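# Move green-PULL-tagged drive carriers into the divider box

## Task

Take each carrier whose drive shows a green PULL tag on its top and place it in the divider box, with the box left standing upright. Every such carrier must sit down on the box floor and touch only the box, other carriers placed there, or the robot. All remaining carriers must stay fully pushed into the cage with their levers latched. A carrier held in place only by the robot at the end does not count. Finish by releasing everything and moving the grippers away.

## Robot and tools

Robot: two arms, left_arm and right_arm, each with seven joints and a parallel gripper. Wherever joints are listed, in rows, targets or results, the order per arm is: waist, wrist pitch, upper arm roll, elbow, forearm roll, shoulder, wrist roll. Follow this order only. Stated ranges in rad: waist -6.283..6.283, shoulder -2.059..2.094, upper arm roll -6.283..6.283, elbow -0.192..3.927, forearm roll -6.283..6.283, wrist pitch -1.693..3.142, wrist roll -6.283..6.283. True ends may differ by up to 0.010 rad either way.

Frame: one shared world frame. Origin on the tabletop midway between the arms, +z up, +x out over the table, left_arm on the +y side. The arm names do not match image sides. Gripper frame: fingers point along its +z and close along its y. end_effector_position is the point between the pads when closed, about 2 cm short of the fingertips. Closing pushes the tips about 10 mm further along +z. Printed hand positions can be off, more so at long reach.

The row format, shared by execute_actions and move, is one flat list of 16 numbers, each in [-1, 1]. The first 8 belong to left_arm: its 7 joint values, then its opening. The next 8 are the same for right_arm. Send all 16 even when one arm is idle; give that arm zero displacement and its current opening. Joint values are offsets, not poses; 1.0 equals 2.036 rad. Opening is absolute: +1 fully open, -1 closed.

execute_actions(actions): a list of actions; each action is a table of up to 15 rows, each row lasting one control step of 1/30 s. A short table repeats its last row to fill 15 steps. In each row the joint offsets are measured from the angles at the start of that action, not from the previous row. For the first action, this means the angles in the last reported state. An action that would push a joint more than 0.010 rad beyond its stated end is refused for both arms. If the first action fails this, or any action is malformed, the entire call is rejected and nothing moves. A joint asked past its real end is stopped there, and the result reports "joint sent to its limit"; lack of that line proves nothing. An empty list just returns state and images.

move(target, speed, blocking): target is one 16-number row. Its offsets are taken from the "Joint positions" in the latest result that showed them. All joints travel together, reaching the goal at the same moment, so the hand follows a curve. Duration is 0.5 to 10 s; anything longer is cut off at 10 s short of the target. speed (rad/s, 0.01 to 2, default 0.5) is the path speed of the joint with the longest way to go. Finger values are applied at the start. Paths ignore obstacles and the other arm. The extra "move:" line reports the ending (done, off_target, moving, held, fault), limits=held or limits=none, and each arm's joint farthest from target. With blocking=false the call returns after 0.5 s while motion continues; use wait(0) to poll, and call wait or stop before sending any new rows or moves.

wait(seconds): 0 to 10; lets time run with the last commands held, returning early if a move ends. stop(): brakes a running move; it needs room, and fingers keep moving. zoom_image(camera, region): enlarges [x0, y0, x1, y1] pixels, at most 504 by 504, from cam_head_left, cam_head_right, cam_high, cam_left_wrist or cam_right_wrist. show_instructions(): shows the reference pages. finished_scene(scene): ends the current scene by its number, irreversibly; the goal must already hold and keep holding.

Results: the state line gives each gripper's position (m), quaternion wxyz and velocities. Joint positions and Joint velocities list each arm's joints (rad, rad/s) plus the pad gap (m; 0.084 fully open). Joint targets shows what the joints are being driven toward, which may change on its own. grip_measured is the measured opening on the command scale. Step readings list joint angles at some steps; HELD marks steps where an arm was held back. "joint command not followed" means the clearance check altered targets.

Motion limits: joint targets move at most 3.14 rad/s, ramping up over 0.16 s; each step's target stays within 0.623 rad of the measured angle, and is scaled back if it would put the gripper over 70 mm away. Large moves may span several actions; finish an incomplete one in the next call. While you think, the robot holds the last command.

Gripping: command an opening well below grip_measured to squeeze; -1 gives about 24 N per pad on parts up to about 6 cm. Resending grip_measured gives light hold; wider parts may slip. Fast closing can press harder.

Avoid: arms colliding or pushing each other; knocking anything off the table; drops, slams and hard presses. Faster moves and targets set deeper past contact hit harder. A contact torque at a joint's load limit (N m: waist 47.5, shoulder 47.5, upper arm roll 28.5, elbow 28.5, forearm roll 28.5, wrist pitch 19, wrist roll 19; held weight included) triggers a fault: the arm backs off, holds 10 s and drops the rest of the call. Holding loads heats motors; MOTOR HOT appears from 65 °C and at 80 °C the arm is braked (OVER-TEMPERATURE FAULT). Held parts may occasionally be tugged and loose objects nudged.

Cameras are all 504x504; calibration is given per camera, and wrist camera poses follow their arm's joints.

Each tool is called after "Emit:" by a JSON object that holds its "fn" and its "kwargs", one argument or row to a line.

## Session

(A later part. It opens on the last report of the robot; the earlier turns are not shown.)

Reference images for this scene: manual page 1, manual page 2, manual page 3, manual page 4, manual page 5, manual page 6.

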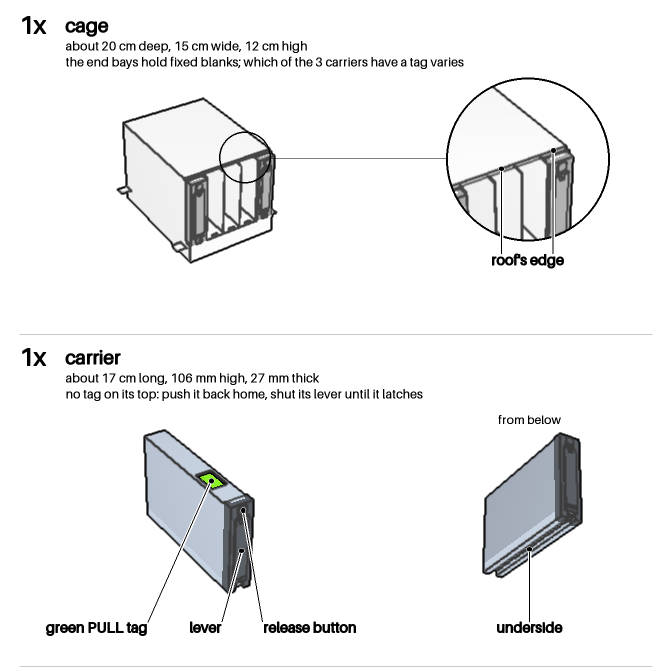

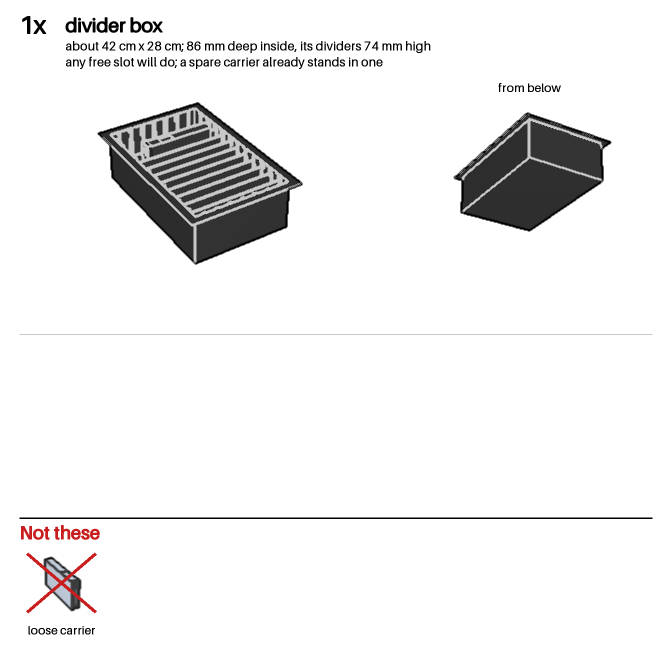

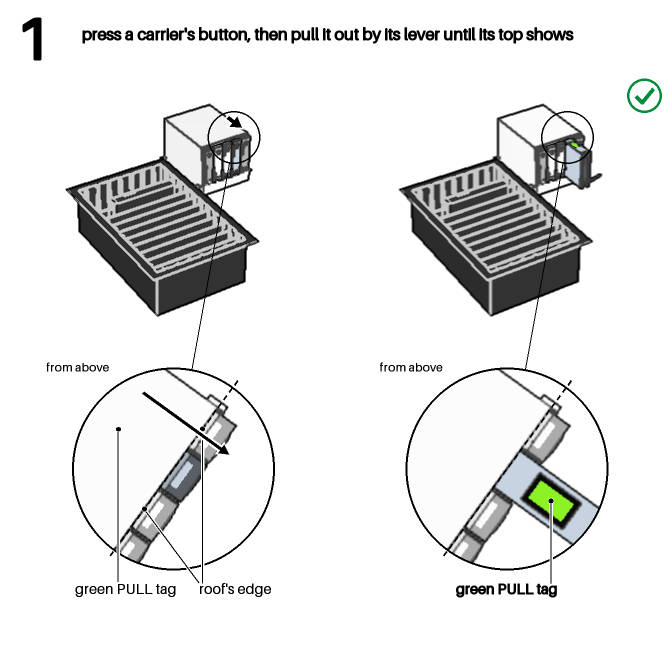

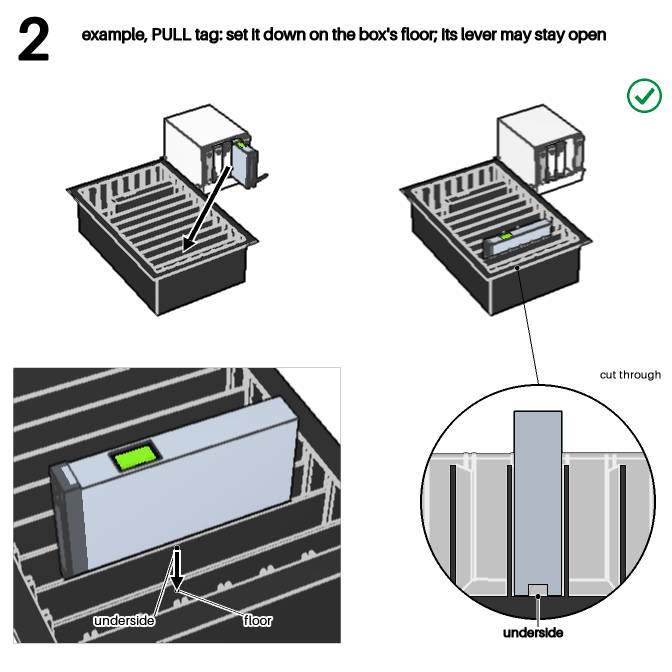

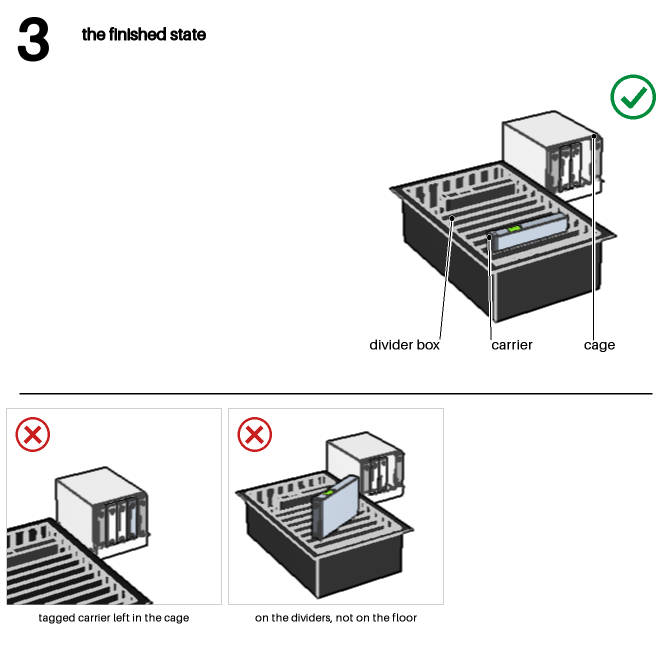

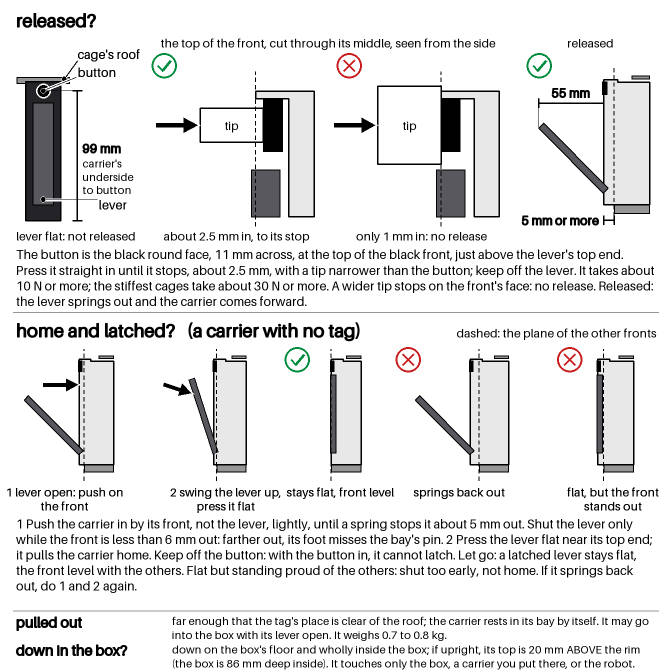

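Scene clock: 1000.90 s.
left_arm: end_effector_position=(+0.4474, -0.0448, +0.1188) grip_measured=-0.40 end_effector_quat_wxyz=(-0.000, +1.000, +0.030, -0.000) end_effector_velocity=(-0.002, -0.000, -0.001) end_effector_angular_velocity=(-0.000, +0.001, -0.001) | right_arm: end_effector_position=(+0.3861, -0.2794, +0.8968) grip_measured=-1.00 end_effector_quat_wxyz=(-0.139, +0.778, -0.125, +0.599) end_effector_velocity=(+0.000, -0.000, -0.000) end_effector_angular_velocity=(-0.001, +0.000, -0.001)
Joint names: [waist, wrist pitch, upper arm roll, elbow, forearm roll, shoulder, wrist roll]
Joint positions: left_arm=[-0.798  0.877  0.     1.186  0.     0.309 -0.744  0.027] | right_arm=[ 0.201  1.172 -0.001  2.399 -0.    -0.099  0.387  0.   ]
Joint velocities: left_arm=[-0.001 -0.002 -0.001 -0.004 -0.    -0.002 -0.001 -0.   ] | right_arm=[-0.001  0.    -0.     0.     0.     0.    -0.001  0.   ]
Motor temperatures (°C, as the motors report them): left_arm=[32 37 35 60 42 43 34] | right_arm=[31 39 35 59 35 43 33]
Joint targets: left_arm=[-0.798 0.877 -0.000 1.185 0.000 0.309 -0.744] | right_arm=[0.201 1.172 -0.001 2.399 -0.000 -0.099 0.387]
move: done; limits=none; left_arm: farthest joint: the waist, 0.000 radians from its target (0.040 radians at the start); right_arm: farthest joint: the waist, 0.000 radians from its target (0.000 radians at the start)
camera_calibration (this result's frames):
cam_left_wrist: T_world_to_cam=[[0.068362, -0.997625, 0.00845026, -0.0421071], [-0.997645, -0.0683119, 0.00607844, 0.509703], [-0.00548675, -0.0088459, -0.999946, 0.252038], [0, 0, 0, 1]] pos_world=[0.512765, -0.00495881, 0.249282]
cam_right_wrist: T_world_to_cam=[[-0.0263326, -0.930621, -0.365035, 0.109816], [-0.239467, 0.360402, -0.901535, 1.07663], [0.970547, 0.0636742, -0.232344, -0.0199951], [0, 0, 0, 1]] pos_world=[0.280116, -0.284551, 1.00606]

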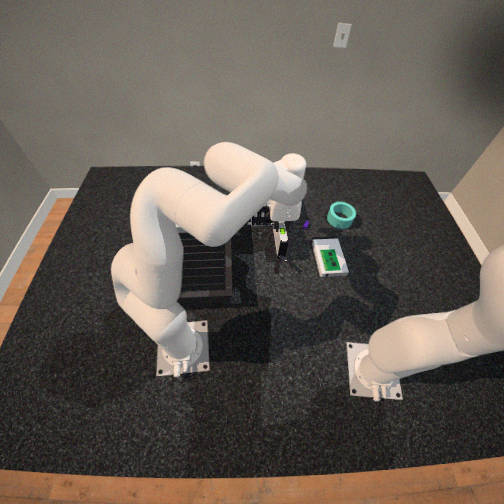

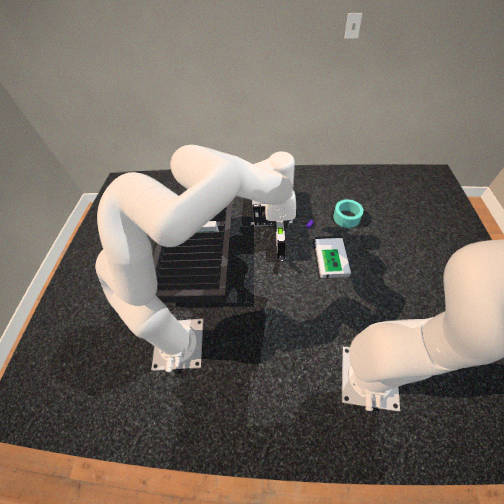

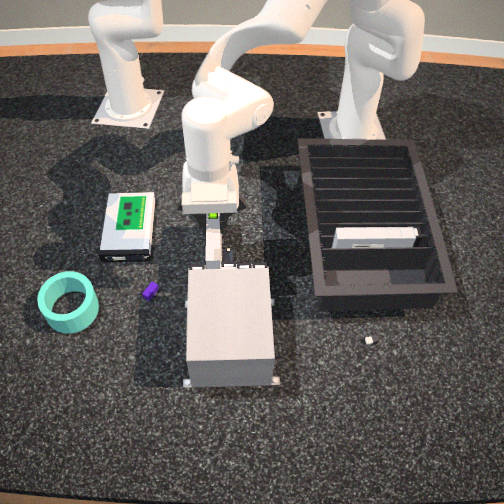

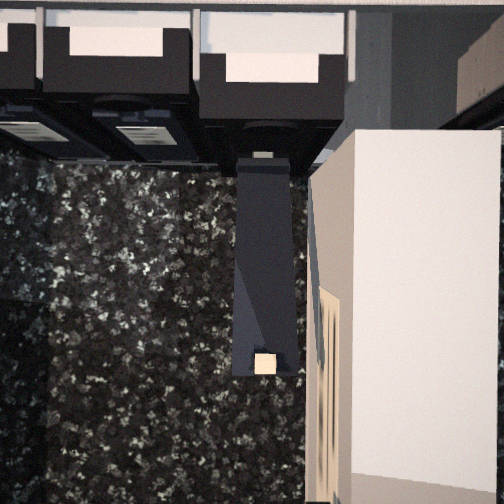

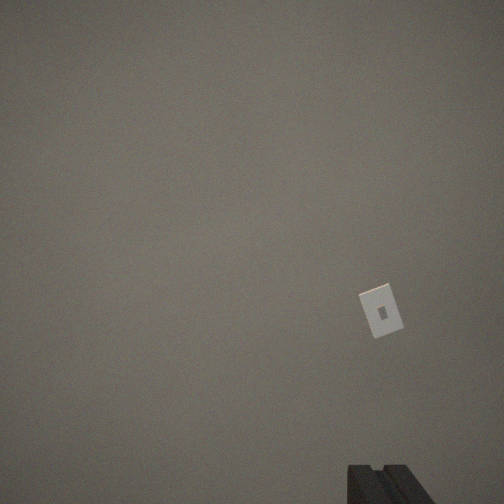

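Emit:
{"fn": "move", "kwargs": {
  "target": [0,0.0639,0,0.0307,0,-0.0331,0,-1, 0,0,0,0,0,0,0,-1],
  "speed": 0.2
}}

Emit:
{"fn": "move", "kwargs": {
  "target": [0,0.105,0,0.074,0,-0.031,0,-1, 0,0,0,0,0,0,0,-1],
  "speed": 0.35
}}

Emit:
{"fn": "move", "kwargs": {
  "target": [0.3367,-0.0118,0,-0.3161,0,-0.3043,-0.4467,-1, 0,0,0,0,0,0,0,-1],
  "speed": 0.45
}}

Scene clock: 1026.60 s.
left_arm: end_effector_position=(+0.4473, -0.0447, +0.1691) grip_measured=-0.40 end_effector_quat_wxyz=(-0.001, +1.000, +0.030, -0.001) end_effector_velocity=(+0.001, -0.002, +0.004) end_effector_angular_velocity=(-0.005, -0.006, -0.001) | right_arm: end_effector_position=(+0.3861, -0.2794, +0.8968) grip_measured=-1.00 end_effector_quat_wxyz=(-0.139, +0.778, -0.125, +0.599) end_effector_velocity=(-0.000, +0.000, +0.000) end_effector_angular_velocity=(-0.000, -0.000, +0.001)
Joint names: [waist, wrist pitch, upper arm roll, elbow, forearm roll, shoulder, wrist roll]
Joint positions: left_arm=[-0.797  1.007  0.     1.248  0.     0.243 -0.744  0.027] | right_arm=[ 0.201  1.172 -0.001  2.399 -0.    -0.099  0.387  0.   ]
Joint velocities: left_arm=[ 0.     0.002 -0.001  0.006  0.    -0.004  0.001 -0.   ] | right_arm=[ 0.001  0.     0.     0.001  0.    -0.    -0.     0.   ]
Motor temperatures (°C, as the motors report them): left_arm=[32 37 35 62 42 43 34] | right_arm=[31 39 35 59 35 43 33]
Joint targets: left_arm=[-0.798 1.007 0.000 1.248 0.000 0.242 -0.744] | right_arm=[0.201 1.172 -0.001 2.399 -0.000 -0.099 0.387]
move: done; limits=none; left_arm: farthest joint: the waist, 0.001 radians from its target (0.000 radians at the start); right_arm: farthest joint: the waist, 0.000 radians from its target (0.000 radians at the start)
camera_calibration (this result's frames):
cam_left_wrist: T_world_to_cam=[[0.0683807, -0.997628, 0.00788573, -0.0423236], [-0.997641, -0.0683288, 0.00667865, 0.50917], [-0.00612399, -0.00832381, -0.999947, 0.302585], [0, 0, 0, 1]] pos_world=[0.512715, -0.00491362, 0.299502]
cam_right_wrist: T_world_to_cam=[[-0.0263326, -0.930621, -0.365035, 0.109816], [-0.239467, 0.360402, -0.901535, 1.07663], [0.970547, 0.0636743, -0.232344, -0.0199951], [0, 0, 0, 1]] pos_world=[0.280116, -0.284551, 1.00606]

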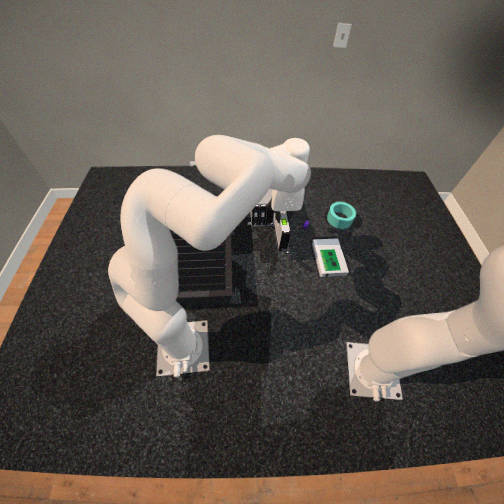

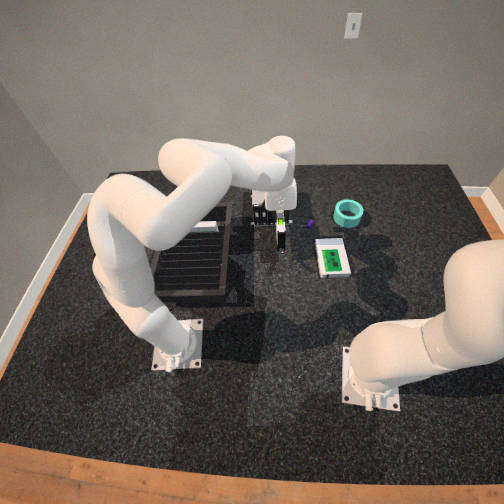

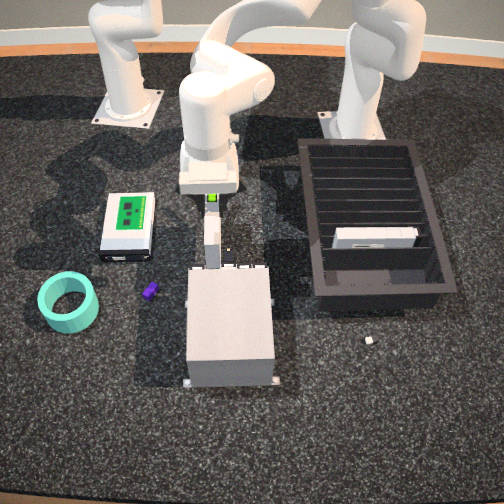

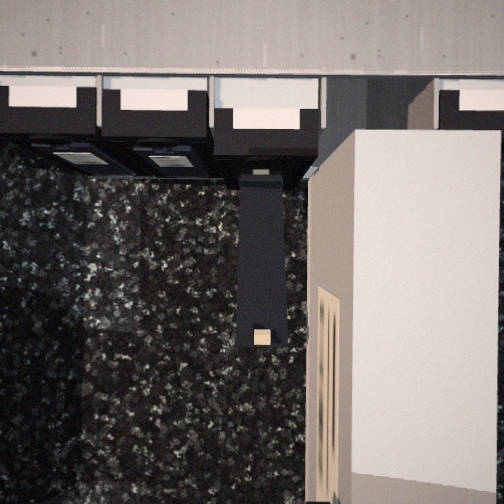

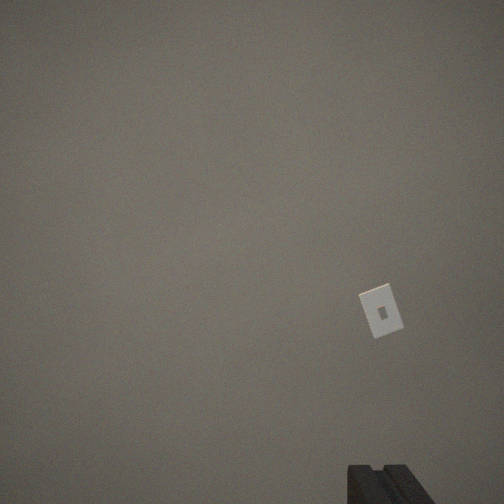

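Scene clock: 1027.83 s.
left_arm: end_effector_position=(+0.4473, -0.0448, +0.2489) grip_measured=-0.40 end_effector_quat_wxyz=(-0.001, +1.000, +0.030, -0.001) end_effector_velocity=(+0.001, +0.000, +0.001) end_effector_angular_velocity=(-0.001, -0.001, +0.002) | right_arm: end_effector_position=(+0.3861, -0.2794, +0.8968) grip_measured=-1.00 end_effector_quat_wxyz=(-0.139, +0.778, -0.125, +0.599) end_effector_velocity=(-0.000, -0.000, +0.000) end_effector_angular_velocity=(-0.002, -0.000, -0.001)
Joint names: [waist, wrist pitch, upper arm roll, elbow, forearm roll, shoulder, wrist roll]
Joint positions: left_arm=[-0.797  1.221  0.     1.398  0.     0.18  -0.744  0.027] | right_arm=[ 0.201  1.172 -0.001  2.399 -0.    -0.099  0.387  0.   ]
Joint velocities: left_arm=[ 0.     0.001  0.001  0.001  0.    -0.001 -0.    -0.   ] | right_arm=[ 0.     0.001  0.     0.    -0.002 -0.    -0.001  0.   ]
Motor temperatures (°C, as the motors report them): left_arm=[32 37 35 62 42 43 34] | right_arm=[31 39 35 59 35 43 33]
Joint targets: left_arm=[-0.797 1.221 0.000 1.398 0.000 0.179 -0.744] | right_arm=[0.201 1.172 -0.001 2.399 -0.000 -0.099 0.387]
move: done; limits=none; left_arm: farthest joint: the waist, 0.000 radians from its target (0.000 radians at the start); right_arm: farthest joint: the waist, 0.000 radians from its target (0.000 radians at the start)
camera_calibration (this result's frames):
cam_left_wrist: T_world_to_cam=[[0.0683908, -0.997629, 0.0077237, -0.0429984], [-0.997639, -0.0683384, 0.00685001, 0.508679], [-0.00630594, -0.00817394, -0.999947, 0.382441], [0, 0, 0, 1]] pos_world=[0.51283, -0.0050081, 0.379268]
cam_right_wrist: T_world_to_cam=[[-0.0263327, -0.930621, -0.365035, 0.109816], [-0.239467, 0.360402, -0.901535, 1.07663], [0.970547, 0.0636742, -0.232344, -0.0199951], [0, 0, 0, 1]] pos_world=[0.280116, -0.284551, 1.00606]

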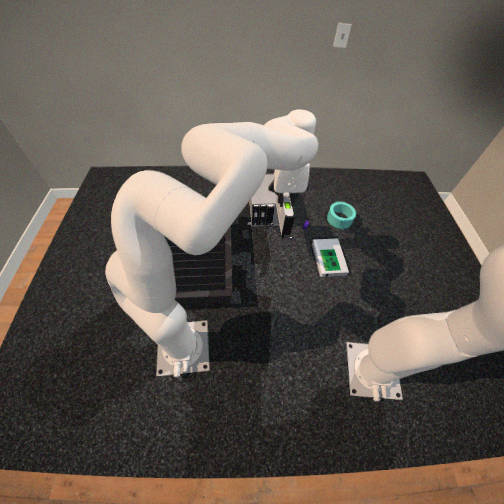

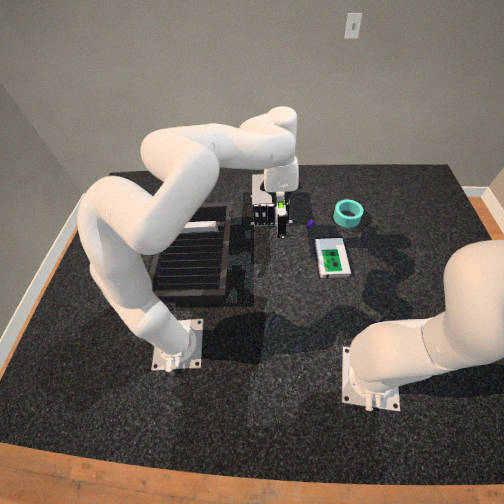

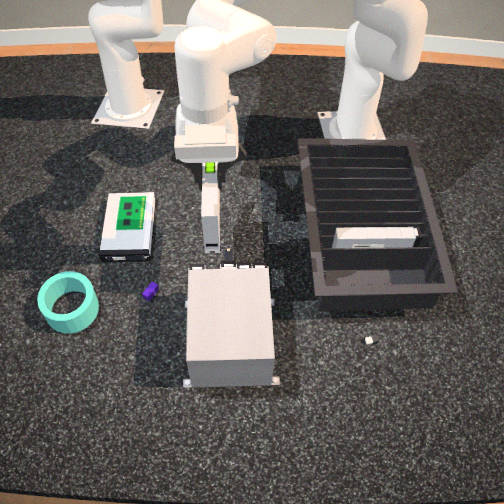

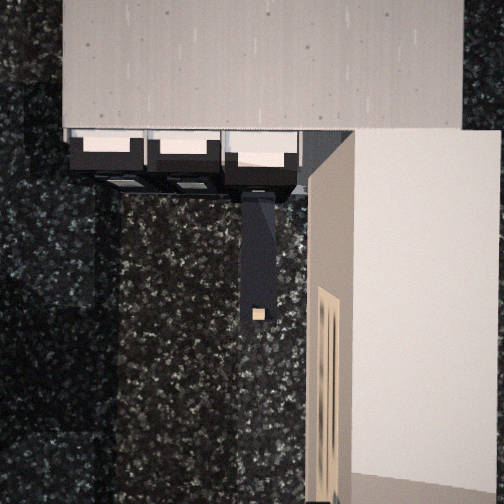

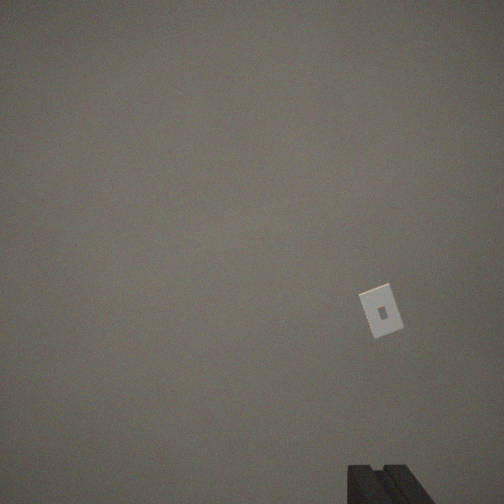

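Scene clock: 1030.47 s.
left_arm: end_effector_position=(+0.3838, +0.2890, +0.2491) grip_measured=-1.00 end_effector_quat_wxyz=(-0.001, +0.677, +0.736, -0.001) end_effector_velocity=(-0.001, +0.001, -0.000) end_effector_angular_velocity=(-0.001, +0.000, +0.007) | right_arm: end_effector_position=(+0.3861, -0.2794, +0.8968) grip_measured=-1.00 end_effector_quat_wxyz=(-0.139, +0.778, -0.125, +0.599) end_effector_velocity=(+0.000, -0.001, +0.000) end_effector_angular_velocity=(-0.001, -0.000, -0.003)
Joint names: [waist, wrist pitch, upper arm roll, elbow, forearm roll, shoulder, wrist roll]
Joint positions: left_arm=[-0.112  1.197 -0.     0.755  0.    -0.439 -1.653  0.   ] | right_arm=[ 0.201  1.172 -0.001  2.399 -0.    -0.099  0.387  0.   ]
Joint velocities: left_arm=[ 0.002 -0.001  0.001 -0.003  0.    -0.003 -0.004  0.   ] | right_arm=[-0.001 -0.001 -0.001 -0.    -0.001  0.    -0.     0.   ]
Motor temperatures (°C, as the motors report them): left_arm=[32 37 35 62 42 43 34] | right_arm=[31 39 35 59 35 43 33]
Joint targets: left_arm=[-0.112 1.197 0.000 0.755 0.000 -0.440 -1.653] | right_arm=[0.201 1.172 -0.001 2.399 -0.000 -0.099 0.387]
move: done; limits=none; left_arm: farthest joint: the waist, 0.001 radians from its target (0.686 radians at the start); right_arm: farthest joint: the waist, 0.000 radians from its target (0.000 radians at the start)
camera_calibration (this result's frames):
cam_left_wrist: T_world_to_cam=[[0.995784, 0.0914538, 0.0071079, -0.376118], [0.0914187, -0.995799, 0.0051131, 0.318557], [0.00754565, -0.00444175, -0.999962, 0.37859], [0, 0, 0, 1]] pos_world=[0.342553, 0.353297, 0.37962]
cam_right_wrist: T_world_to_cam=[[-0.0263328, -0.930621, -0.365035, 0.109816], [-0.239467, 0.360402, -0.901535, 1.07663], [0.970547, 0.0636741, -0.232344, -0.0199951], [0, 0, 0, 1]] pos_world=[0.280116, -0.284551, 1.00606]

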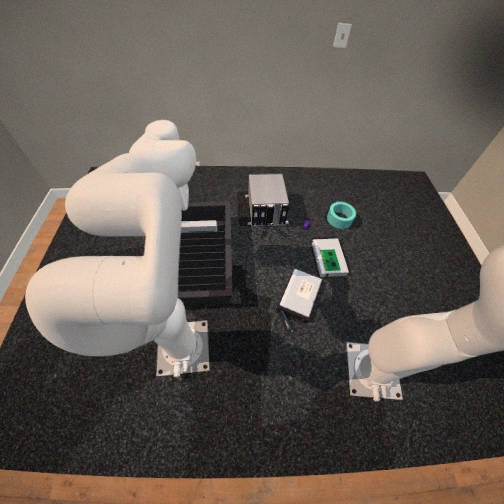

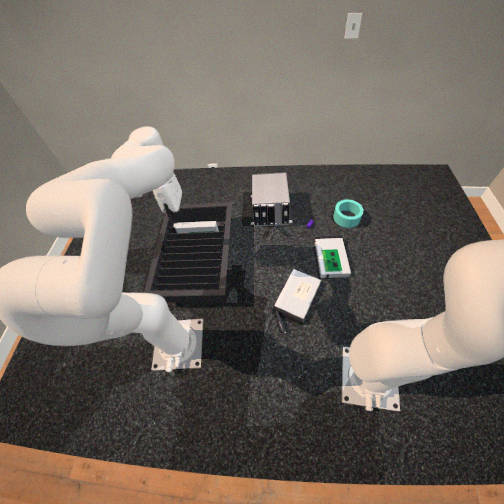

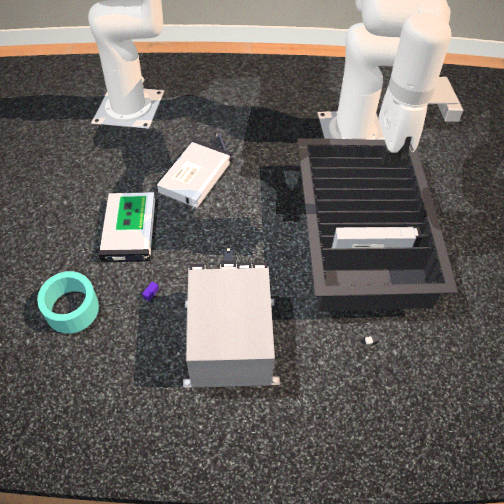

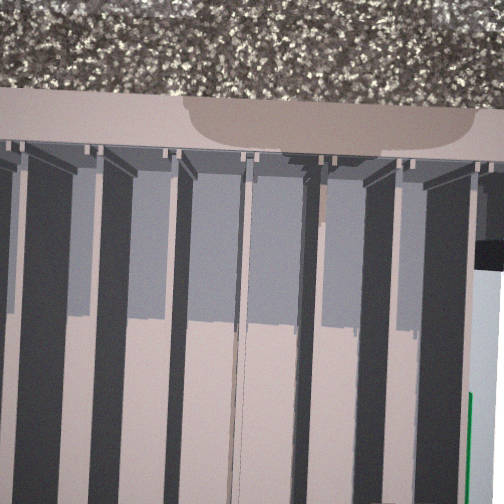

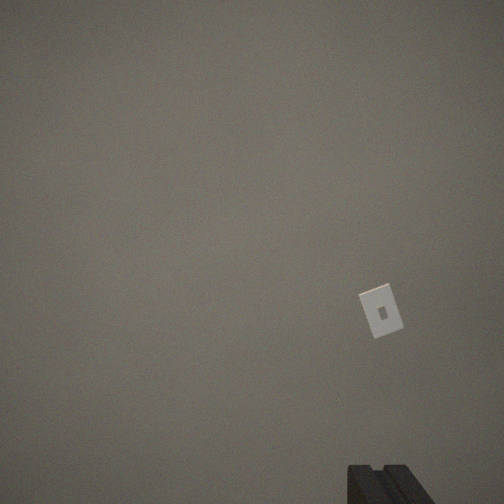

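Emit:
{"fn": "zoom_image", "kwargs": {
  "camera": "cam_high",
  "region": [130,110,270,230]
}}

Emit:
{"fn": "zoom_image", "kwargs": {
  "camera": "cam_head_left",
  "region": [250,240,370,360]
}}

Emit:
{"fn": "zoom_image", "kwargs": {
  "camera": "cam_head_right",
  "region": [240,240,360,360]
}}

Region (130, 110, 270, 230) of cam_high's 504x504 image, scaled by 3.600, with more detail than that image has; it fills the top 432 rows of this view, and the rest is white.

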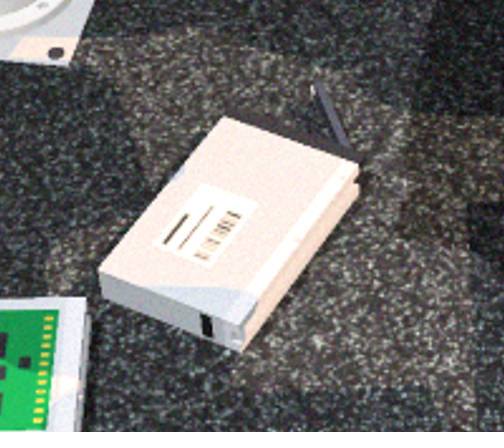

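Region (250, 240, 370, 360) of cam_head_left's 504x504 image, scaled by 4.200, with more detail than that image has.

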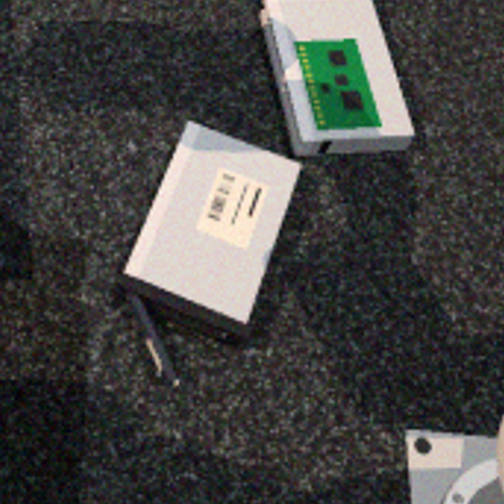

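Region (240, 240, 360, 360) of cam_head_right's 504x504 image, scaled by 4.200, with more detail than that image has.

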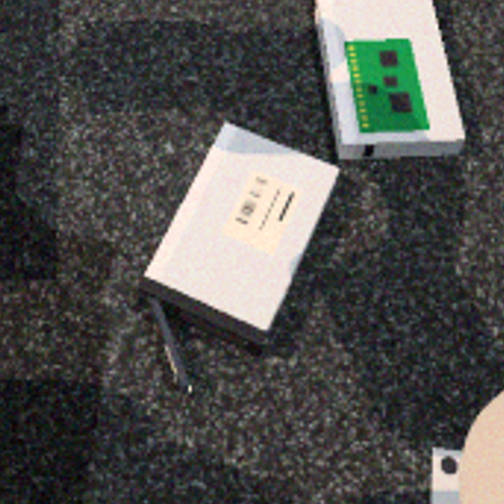

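Emit:
{"fn": "move", "kwargs": {
  "target": [-0.6649,-0.1640,0,0.1867,0,0.3492,-0.4194,-1, 0,0,0,0,0,0,0,-1],
  "speed": 0.7
}}

Scene clock: 1153.17 s.
left_arm: end_effector_position=(+0.1504, -0.2151, +0.1203) grip_measured=-1.00 end_effector_quat_wxyz=(+0.001, +0.838, +0.546, -0.000) end_effector_velocity=(-0.002, -0.000, -0.001) end_effector_angular_velocity=(+0.001, +0.001, -0.004) | right_arm: end_effector_position=(+0.3861, -0.2794, +0.8968) grip_measured=-1.00 end_effector_quat_wxyz=(-0.139, +0.778, -0.125, +0.599) end_effector_velocity=(-0.000, +0.000, +0.001) end_effector_angular_velocity=(-0.001, -0.002, -0.000)
Joint names: [waist, wrist pitch, upper arm roll, elbow, forearm roll, shoulder, wrist roll]
Joint positions: left_arm=[-1.466  0.863  0.     1.135  0.     0.271 -2.507  0.   ] | right_arm=[ 0.201  1.172 -0.001  2.399 -0.    -0.099  0.387  0.   ]
Joint velocities: left_arm=[-0.002  0.    -0.002  0.     0.     0.002 -0.001  0.   ] | right_arm=[ 0.001 -0.001  0.     0.001 -0.002 -0.    -0.     0.   ]
Motor temperatures (°C, as the motors report them): left_arm=[32 37 35 60 42 40 34] | right_arm=[31 39 35 58 35 43 33]
Joint targets: left_arm=[-1.466 0.863 -0.000 1.135 0.000 0.271 -2.507] | right_arm=[0.201 1.172 -0.001 2.399 -0.000 -0.099 0.387]
move: done; limits=none; left_arm: farthest joint: the shoulder, 0.001 radians from its target (0.712 radians at the start); right_arm: farthest joint: the waist, 0.000 radians from its target (0.000 radians at the start)
camera_calibration (this result's frames):
cam_left_wrist: T_world_to_cam=[[0.918049, -0.396344, 0.00990469, -0.190296], [-0.396412, -0.918051, 0.00630066, -0.071457], [0.00659579, -0.00971066, -0.999931, 0.248386], [0, 0, 0, 1]] pos_world=[0.144736, -0.138612, 0.250704]
cam_right_wrist: T_world_to_cam=[[-0.0263326, -0.930621, -0.365035, 0.109816], [-0.239467, 0.360402, -0.901535, 1.07663], [0.970547, 0.0636743, -0.232344, -0.0199951], [0, 0, 0, 1]] pos_world=[0.280116, -0.284551, 1.00606]

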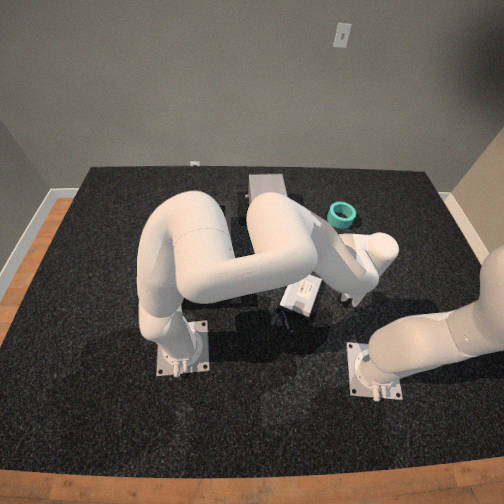

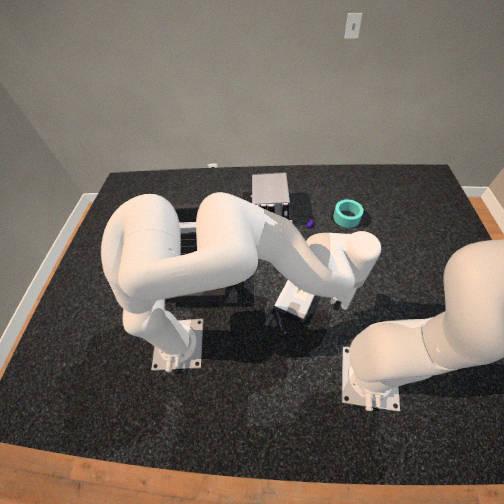

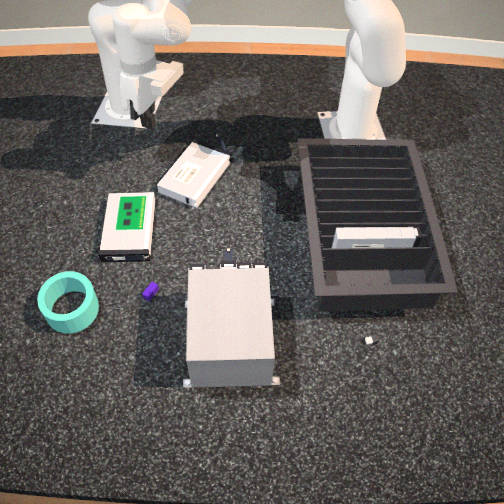

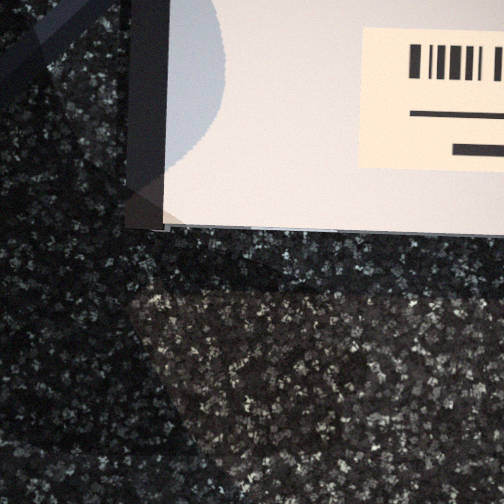

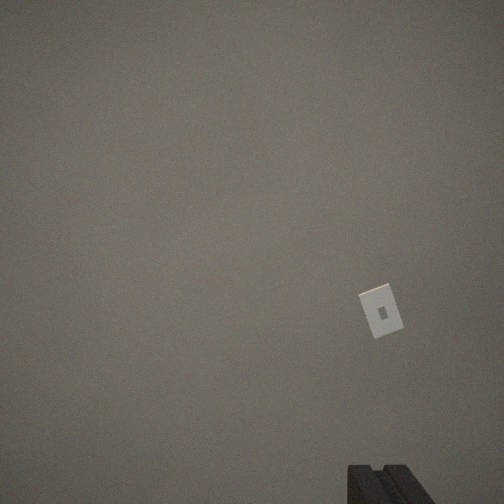

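Emit:
{"fn": "execute_actions", "kwargs": {
  "actions": []
}}

Scene clock: 1180.70 s.
left_arm: end_effector_position=(+0.1500, -0.2152, +0.1202) grip_measured=-1.00 end_effector_quat_wxyz=(+0.000, +0.838, +0.545, -0.000) end_effector_velocity=(-0.001, +0.000, -0.000) end_effector_angular_velocity=(+0.001, +0.000, -0.002) | right_arm: end_effector_position=(+0.3861, -0.2794, +0.8968) grip_measured=-1.00 end_effector_quat_wxyz=(-0.139, +0.778, -0.125, +0.599) end_effector_velocity=(-0.000, +0.000, +0.000) end_effector_angular_velocity=(-0.002, +0.000, +0.001)
Joint names: [waist, wrist pitch, upper arm roll, elbow, forearm roll, shoulder, wrist roll]
Joint positions: left_arm=[-1.466  0.863 -0.     1.135  0.     0.271 -2.507  0.   ] | right_arm=[ 0.201  1.172 -0.001  2.399 -0.    -0.099  0.387  0.   ]
Joint velocities: left_arm=[-0.001  0.001 -0.001 -0.     0.     0.     0.     0.   ] | right_arm=[ 0.002  0.001  0.     0.    -0.002 -0.    -0.001  0.   ]
Motor temperatures (°C, as the motors report them): left_arm=[32 37 35 59 42 41 34] | right_arm=[31 39 35 58 35 42 33]
Joint targets: left_arm=[-1.466 0.863 -0.000 1.135 0.000 0.271 -2.507] | right_arm=[0.201 1.172 -0.001 2.399 -0.000 -0.099 0.387]
camera_calibration (this result's frames):
cam_left_wrist: T_world_to_cam=[[0.917797, -0.39693, 0.00973141, -0.190037], [-0.396996, -0.917799, 0.00620213, -0.0715196], [0.00646967, -0.00955563, -0.999933, 0.248326], [0, 0, 0, 1]] pos_world=[0.144416, -0.138699, 0.250602]
cam_right_wrist: T_world_to_cam=[[-0.0263326, -0.930621, -0.365035, 0.109816], [-0.239467, 0.360402, -0.901535, 1.07663], [0.970547, 0.0636743, -0.232344, -0.019995], [0, 0, 0, 1]] pos_world=[0.280116, -0.284551, 1.00606]

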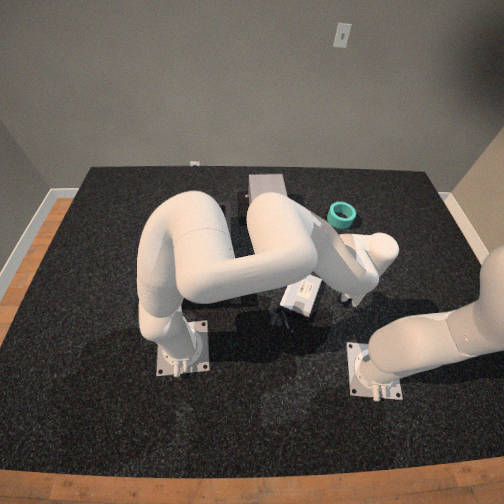

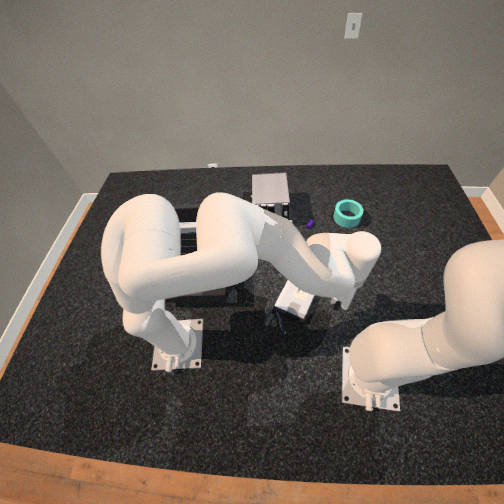

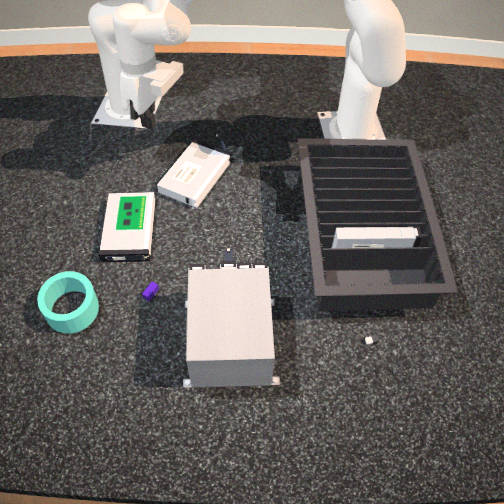

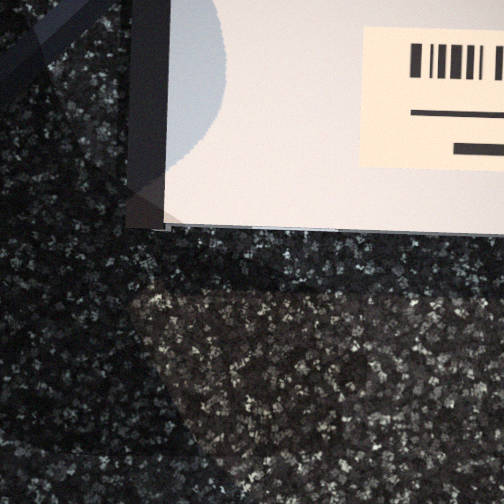

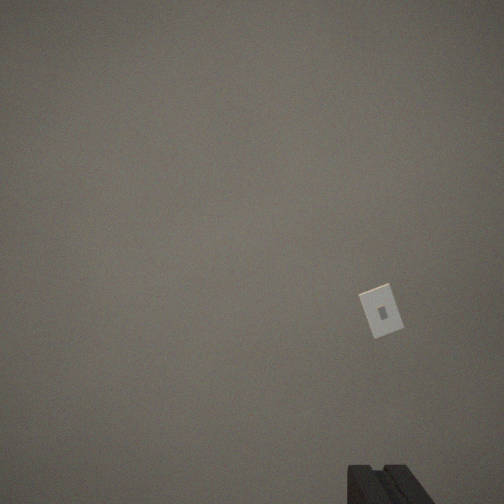

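Emit:
{"fn": "zoom_image", "kwargs": {
  "camera": "cam_high",
  "region": [80, 60, 330, 280]
}}

Region (80, 60, 330, 280) of cam_high's 504x504 image, scaled by 2.016, with more detail than that image has; it fills the top 444 rows of this view, and the rest is white.

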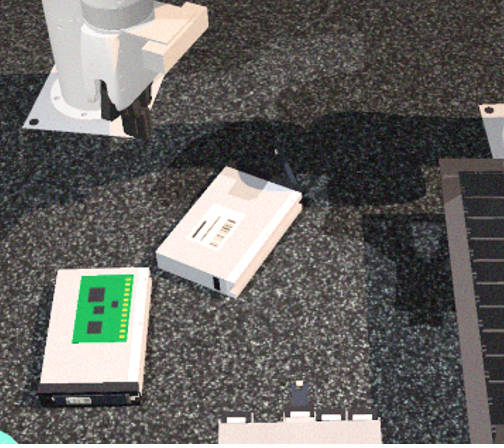

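Emit:
{"fn": "move", "kwargs": {
  "target": [-0.0151,0.0083,0,-0.2998,0,-0.3076,0.3777,-0.4,0,0,0,0,0,0,0,-1],
  "speed": 0.5
}}

Scene clock: 1302.87 s.
left_arm: end_effector_position=(+0.1011, -0.0422, +0.1499) grip_measured=-0.42 end_effector_quat_wxyz=(-0.000, +0.984, +0.176, +0.000) end_effector_velocity=(-0.001, +0.001, -0.000) end_effector_angular_velocity=(+0.001, -0.000, -0.005) | right_arm: end_effector_position=(+0.3861, -0.2794, +0.8968) grip_measured=-1.00 end_effector_quat_wxyz=(-0.139, +0.778, -0.125, +0.599) end_effector_velocity=(+0.000, +0.000, -0.001) end_effector_angular_velocity=(-0.001, +0.002, -0.000)
Joint names: [waist, wrist pitch, upper arm roll, elbow, forearm roll, shoulder, wrist roll]
Joint positions: left_arm=[-1.497  0.88  -0.     0.525  0.    -0.354 -1.738  0.026] | right_arm=[ 0.201  1.172 -0.001  2.399 -0.    -0.099  0.387  0.   ]
Joint velocities: left_arm=[-0.     0.001 -0.002 -0.003 -0.    -0.003  0.003  0.   ] | right_arm=[-0.     0.001  0.001 -0.001 -0.001 -0.     0.     0.   ]
Motor temperatures (°C, as the motors report them): left_arm=[32 37 35 59 42 42 34] | right_arm=[31 39 35 58 35 42 33]
Joint targets: left_arm=[-1.497 0.880 -0.000 0.525 0.000 -0.355 -1.738] | right_arm=[0.201 1.172 -0.001 2.399 -0.000 -0.099 0.387]
move: done; limits=none; left_arm: farthest joint: the shoulder, 0.001 radians from its target (0.627 radians at the start); right_arm: farthest joint: the waist, 0.000 radians from its target (0.000 radians at the start)
camera_calibration (this result's frames):
cam_left_wrist: T_world_to_cam=[[0.355362, -0.934684, 0.00911832, -0.0425618], [-0.934727, -0.355327, 0.00531208, 0.145885], [-0.00172514, -0.0104109, -0.999944, 0.280748], [0, 0, 0, 1]] pos_world=[0.151972, 0.0149779, 0.280345]
cam_right_wrist: T_world_to_cam=[[-0.0263326, -0.930621, -0.365035, 0.109816], [-0.239467, 0.360402, -0.901535, 1.07663], [0.970547, 0.0636743, -0.232344, -0.019995], [0, 0, 0, 1]] pos_world=[0.280116, -0.284551, 1.00606]

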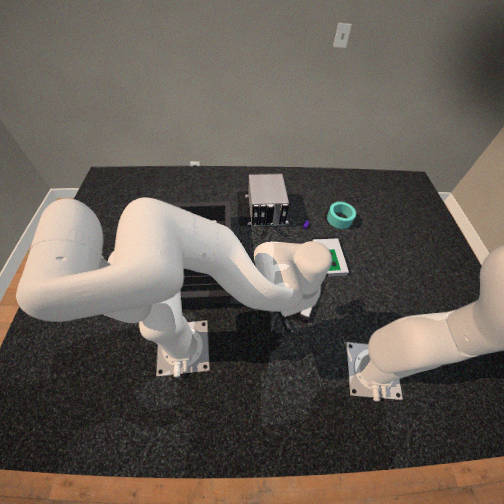

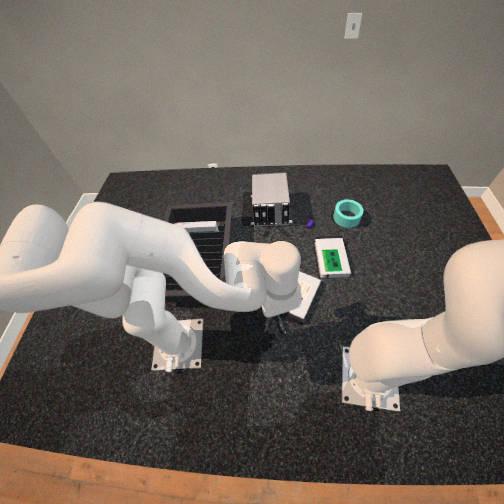

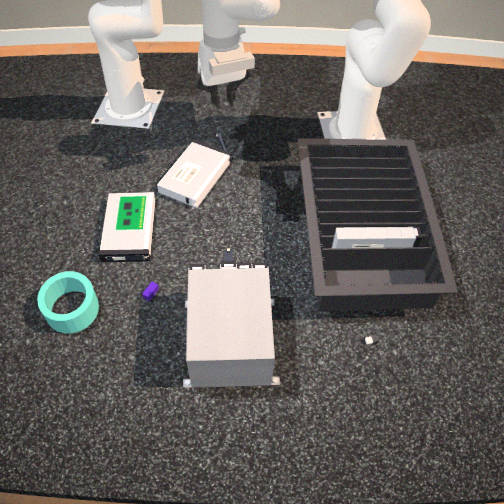

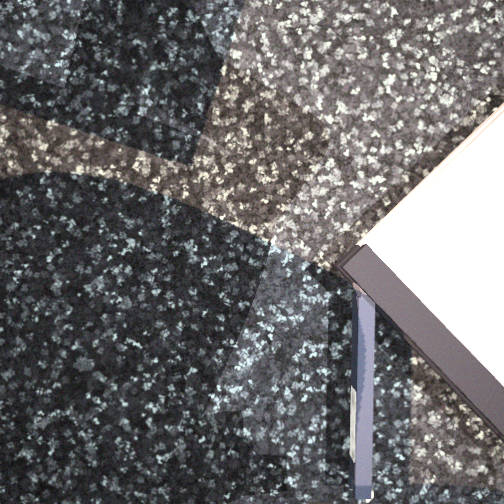

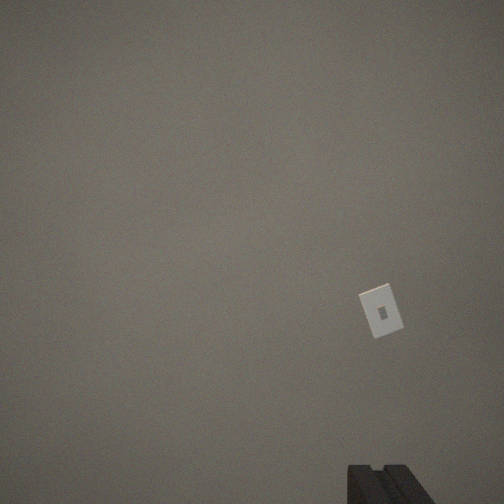

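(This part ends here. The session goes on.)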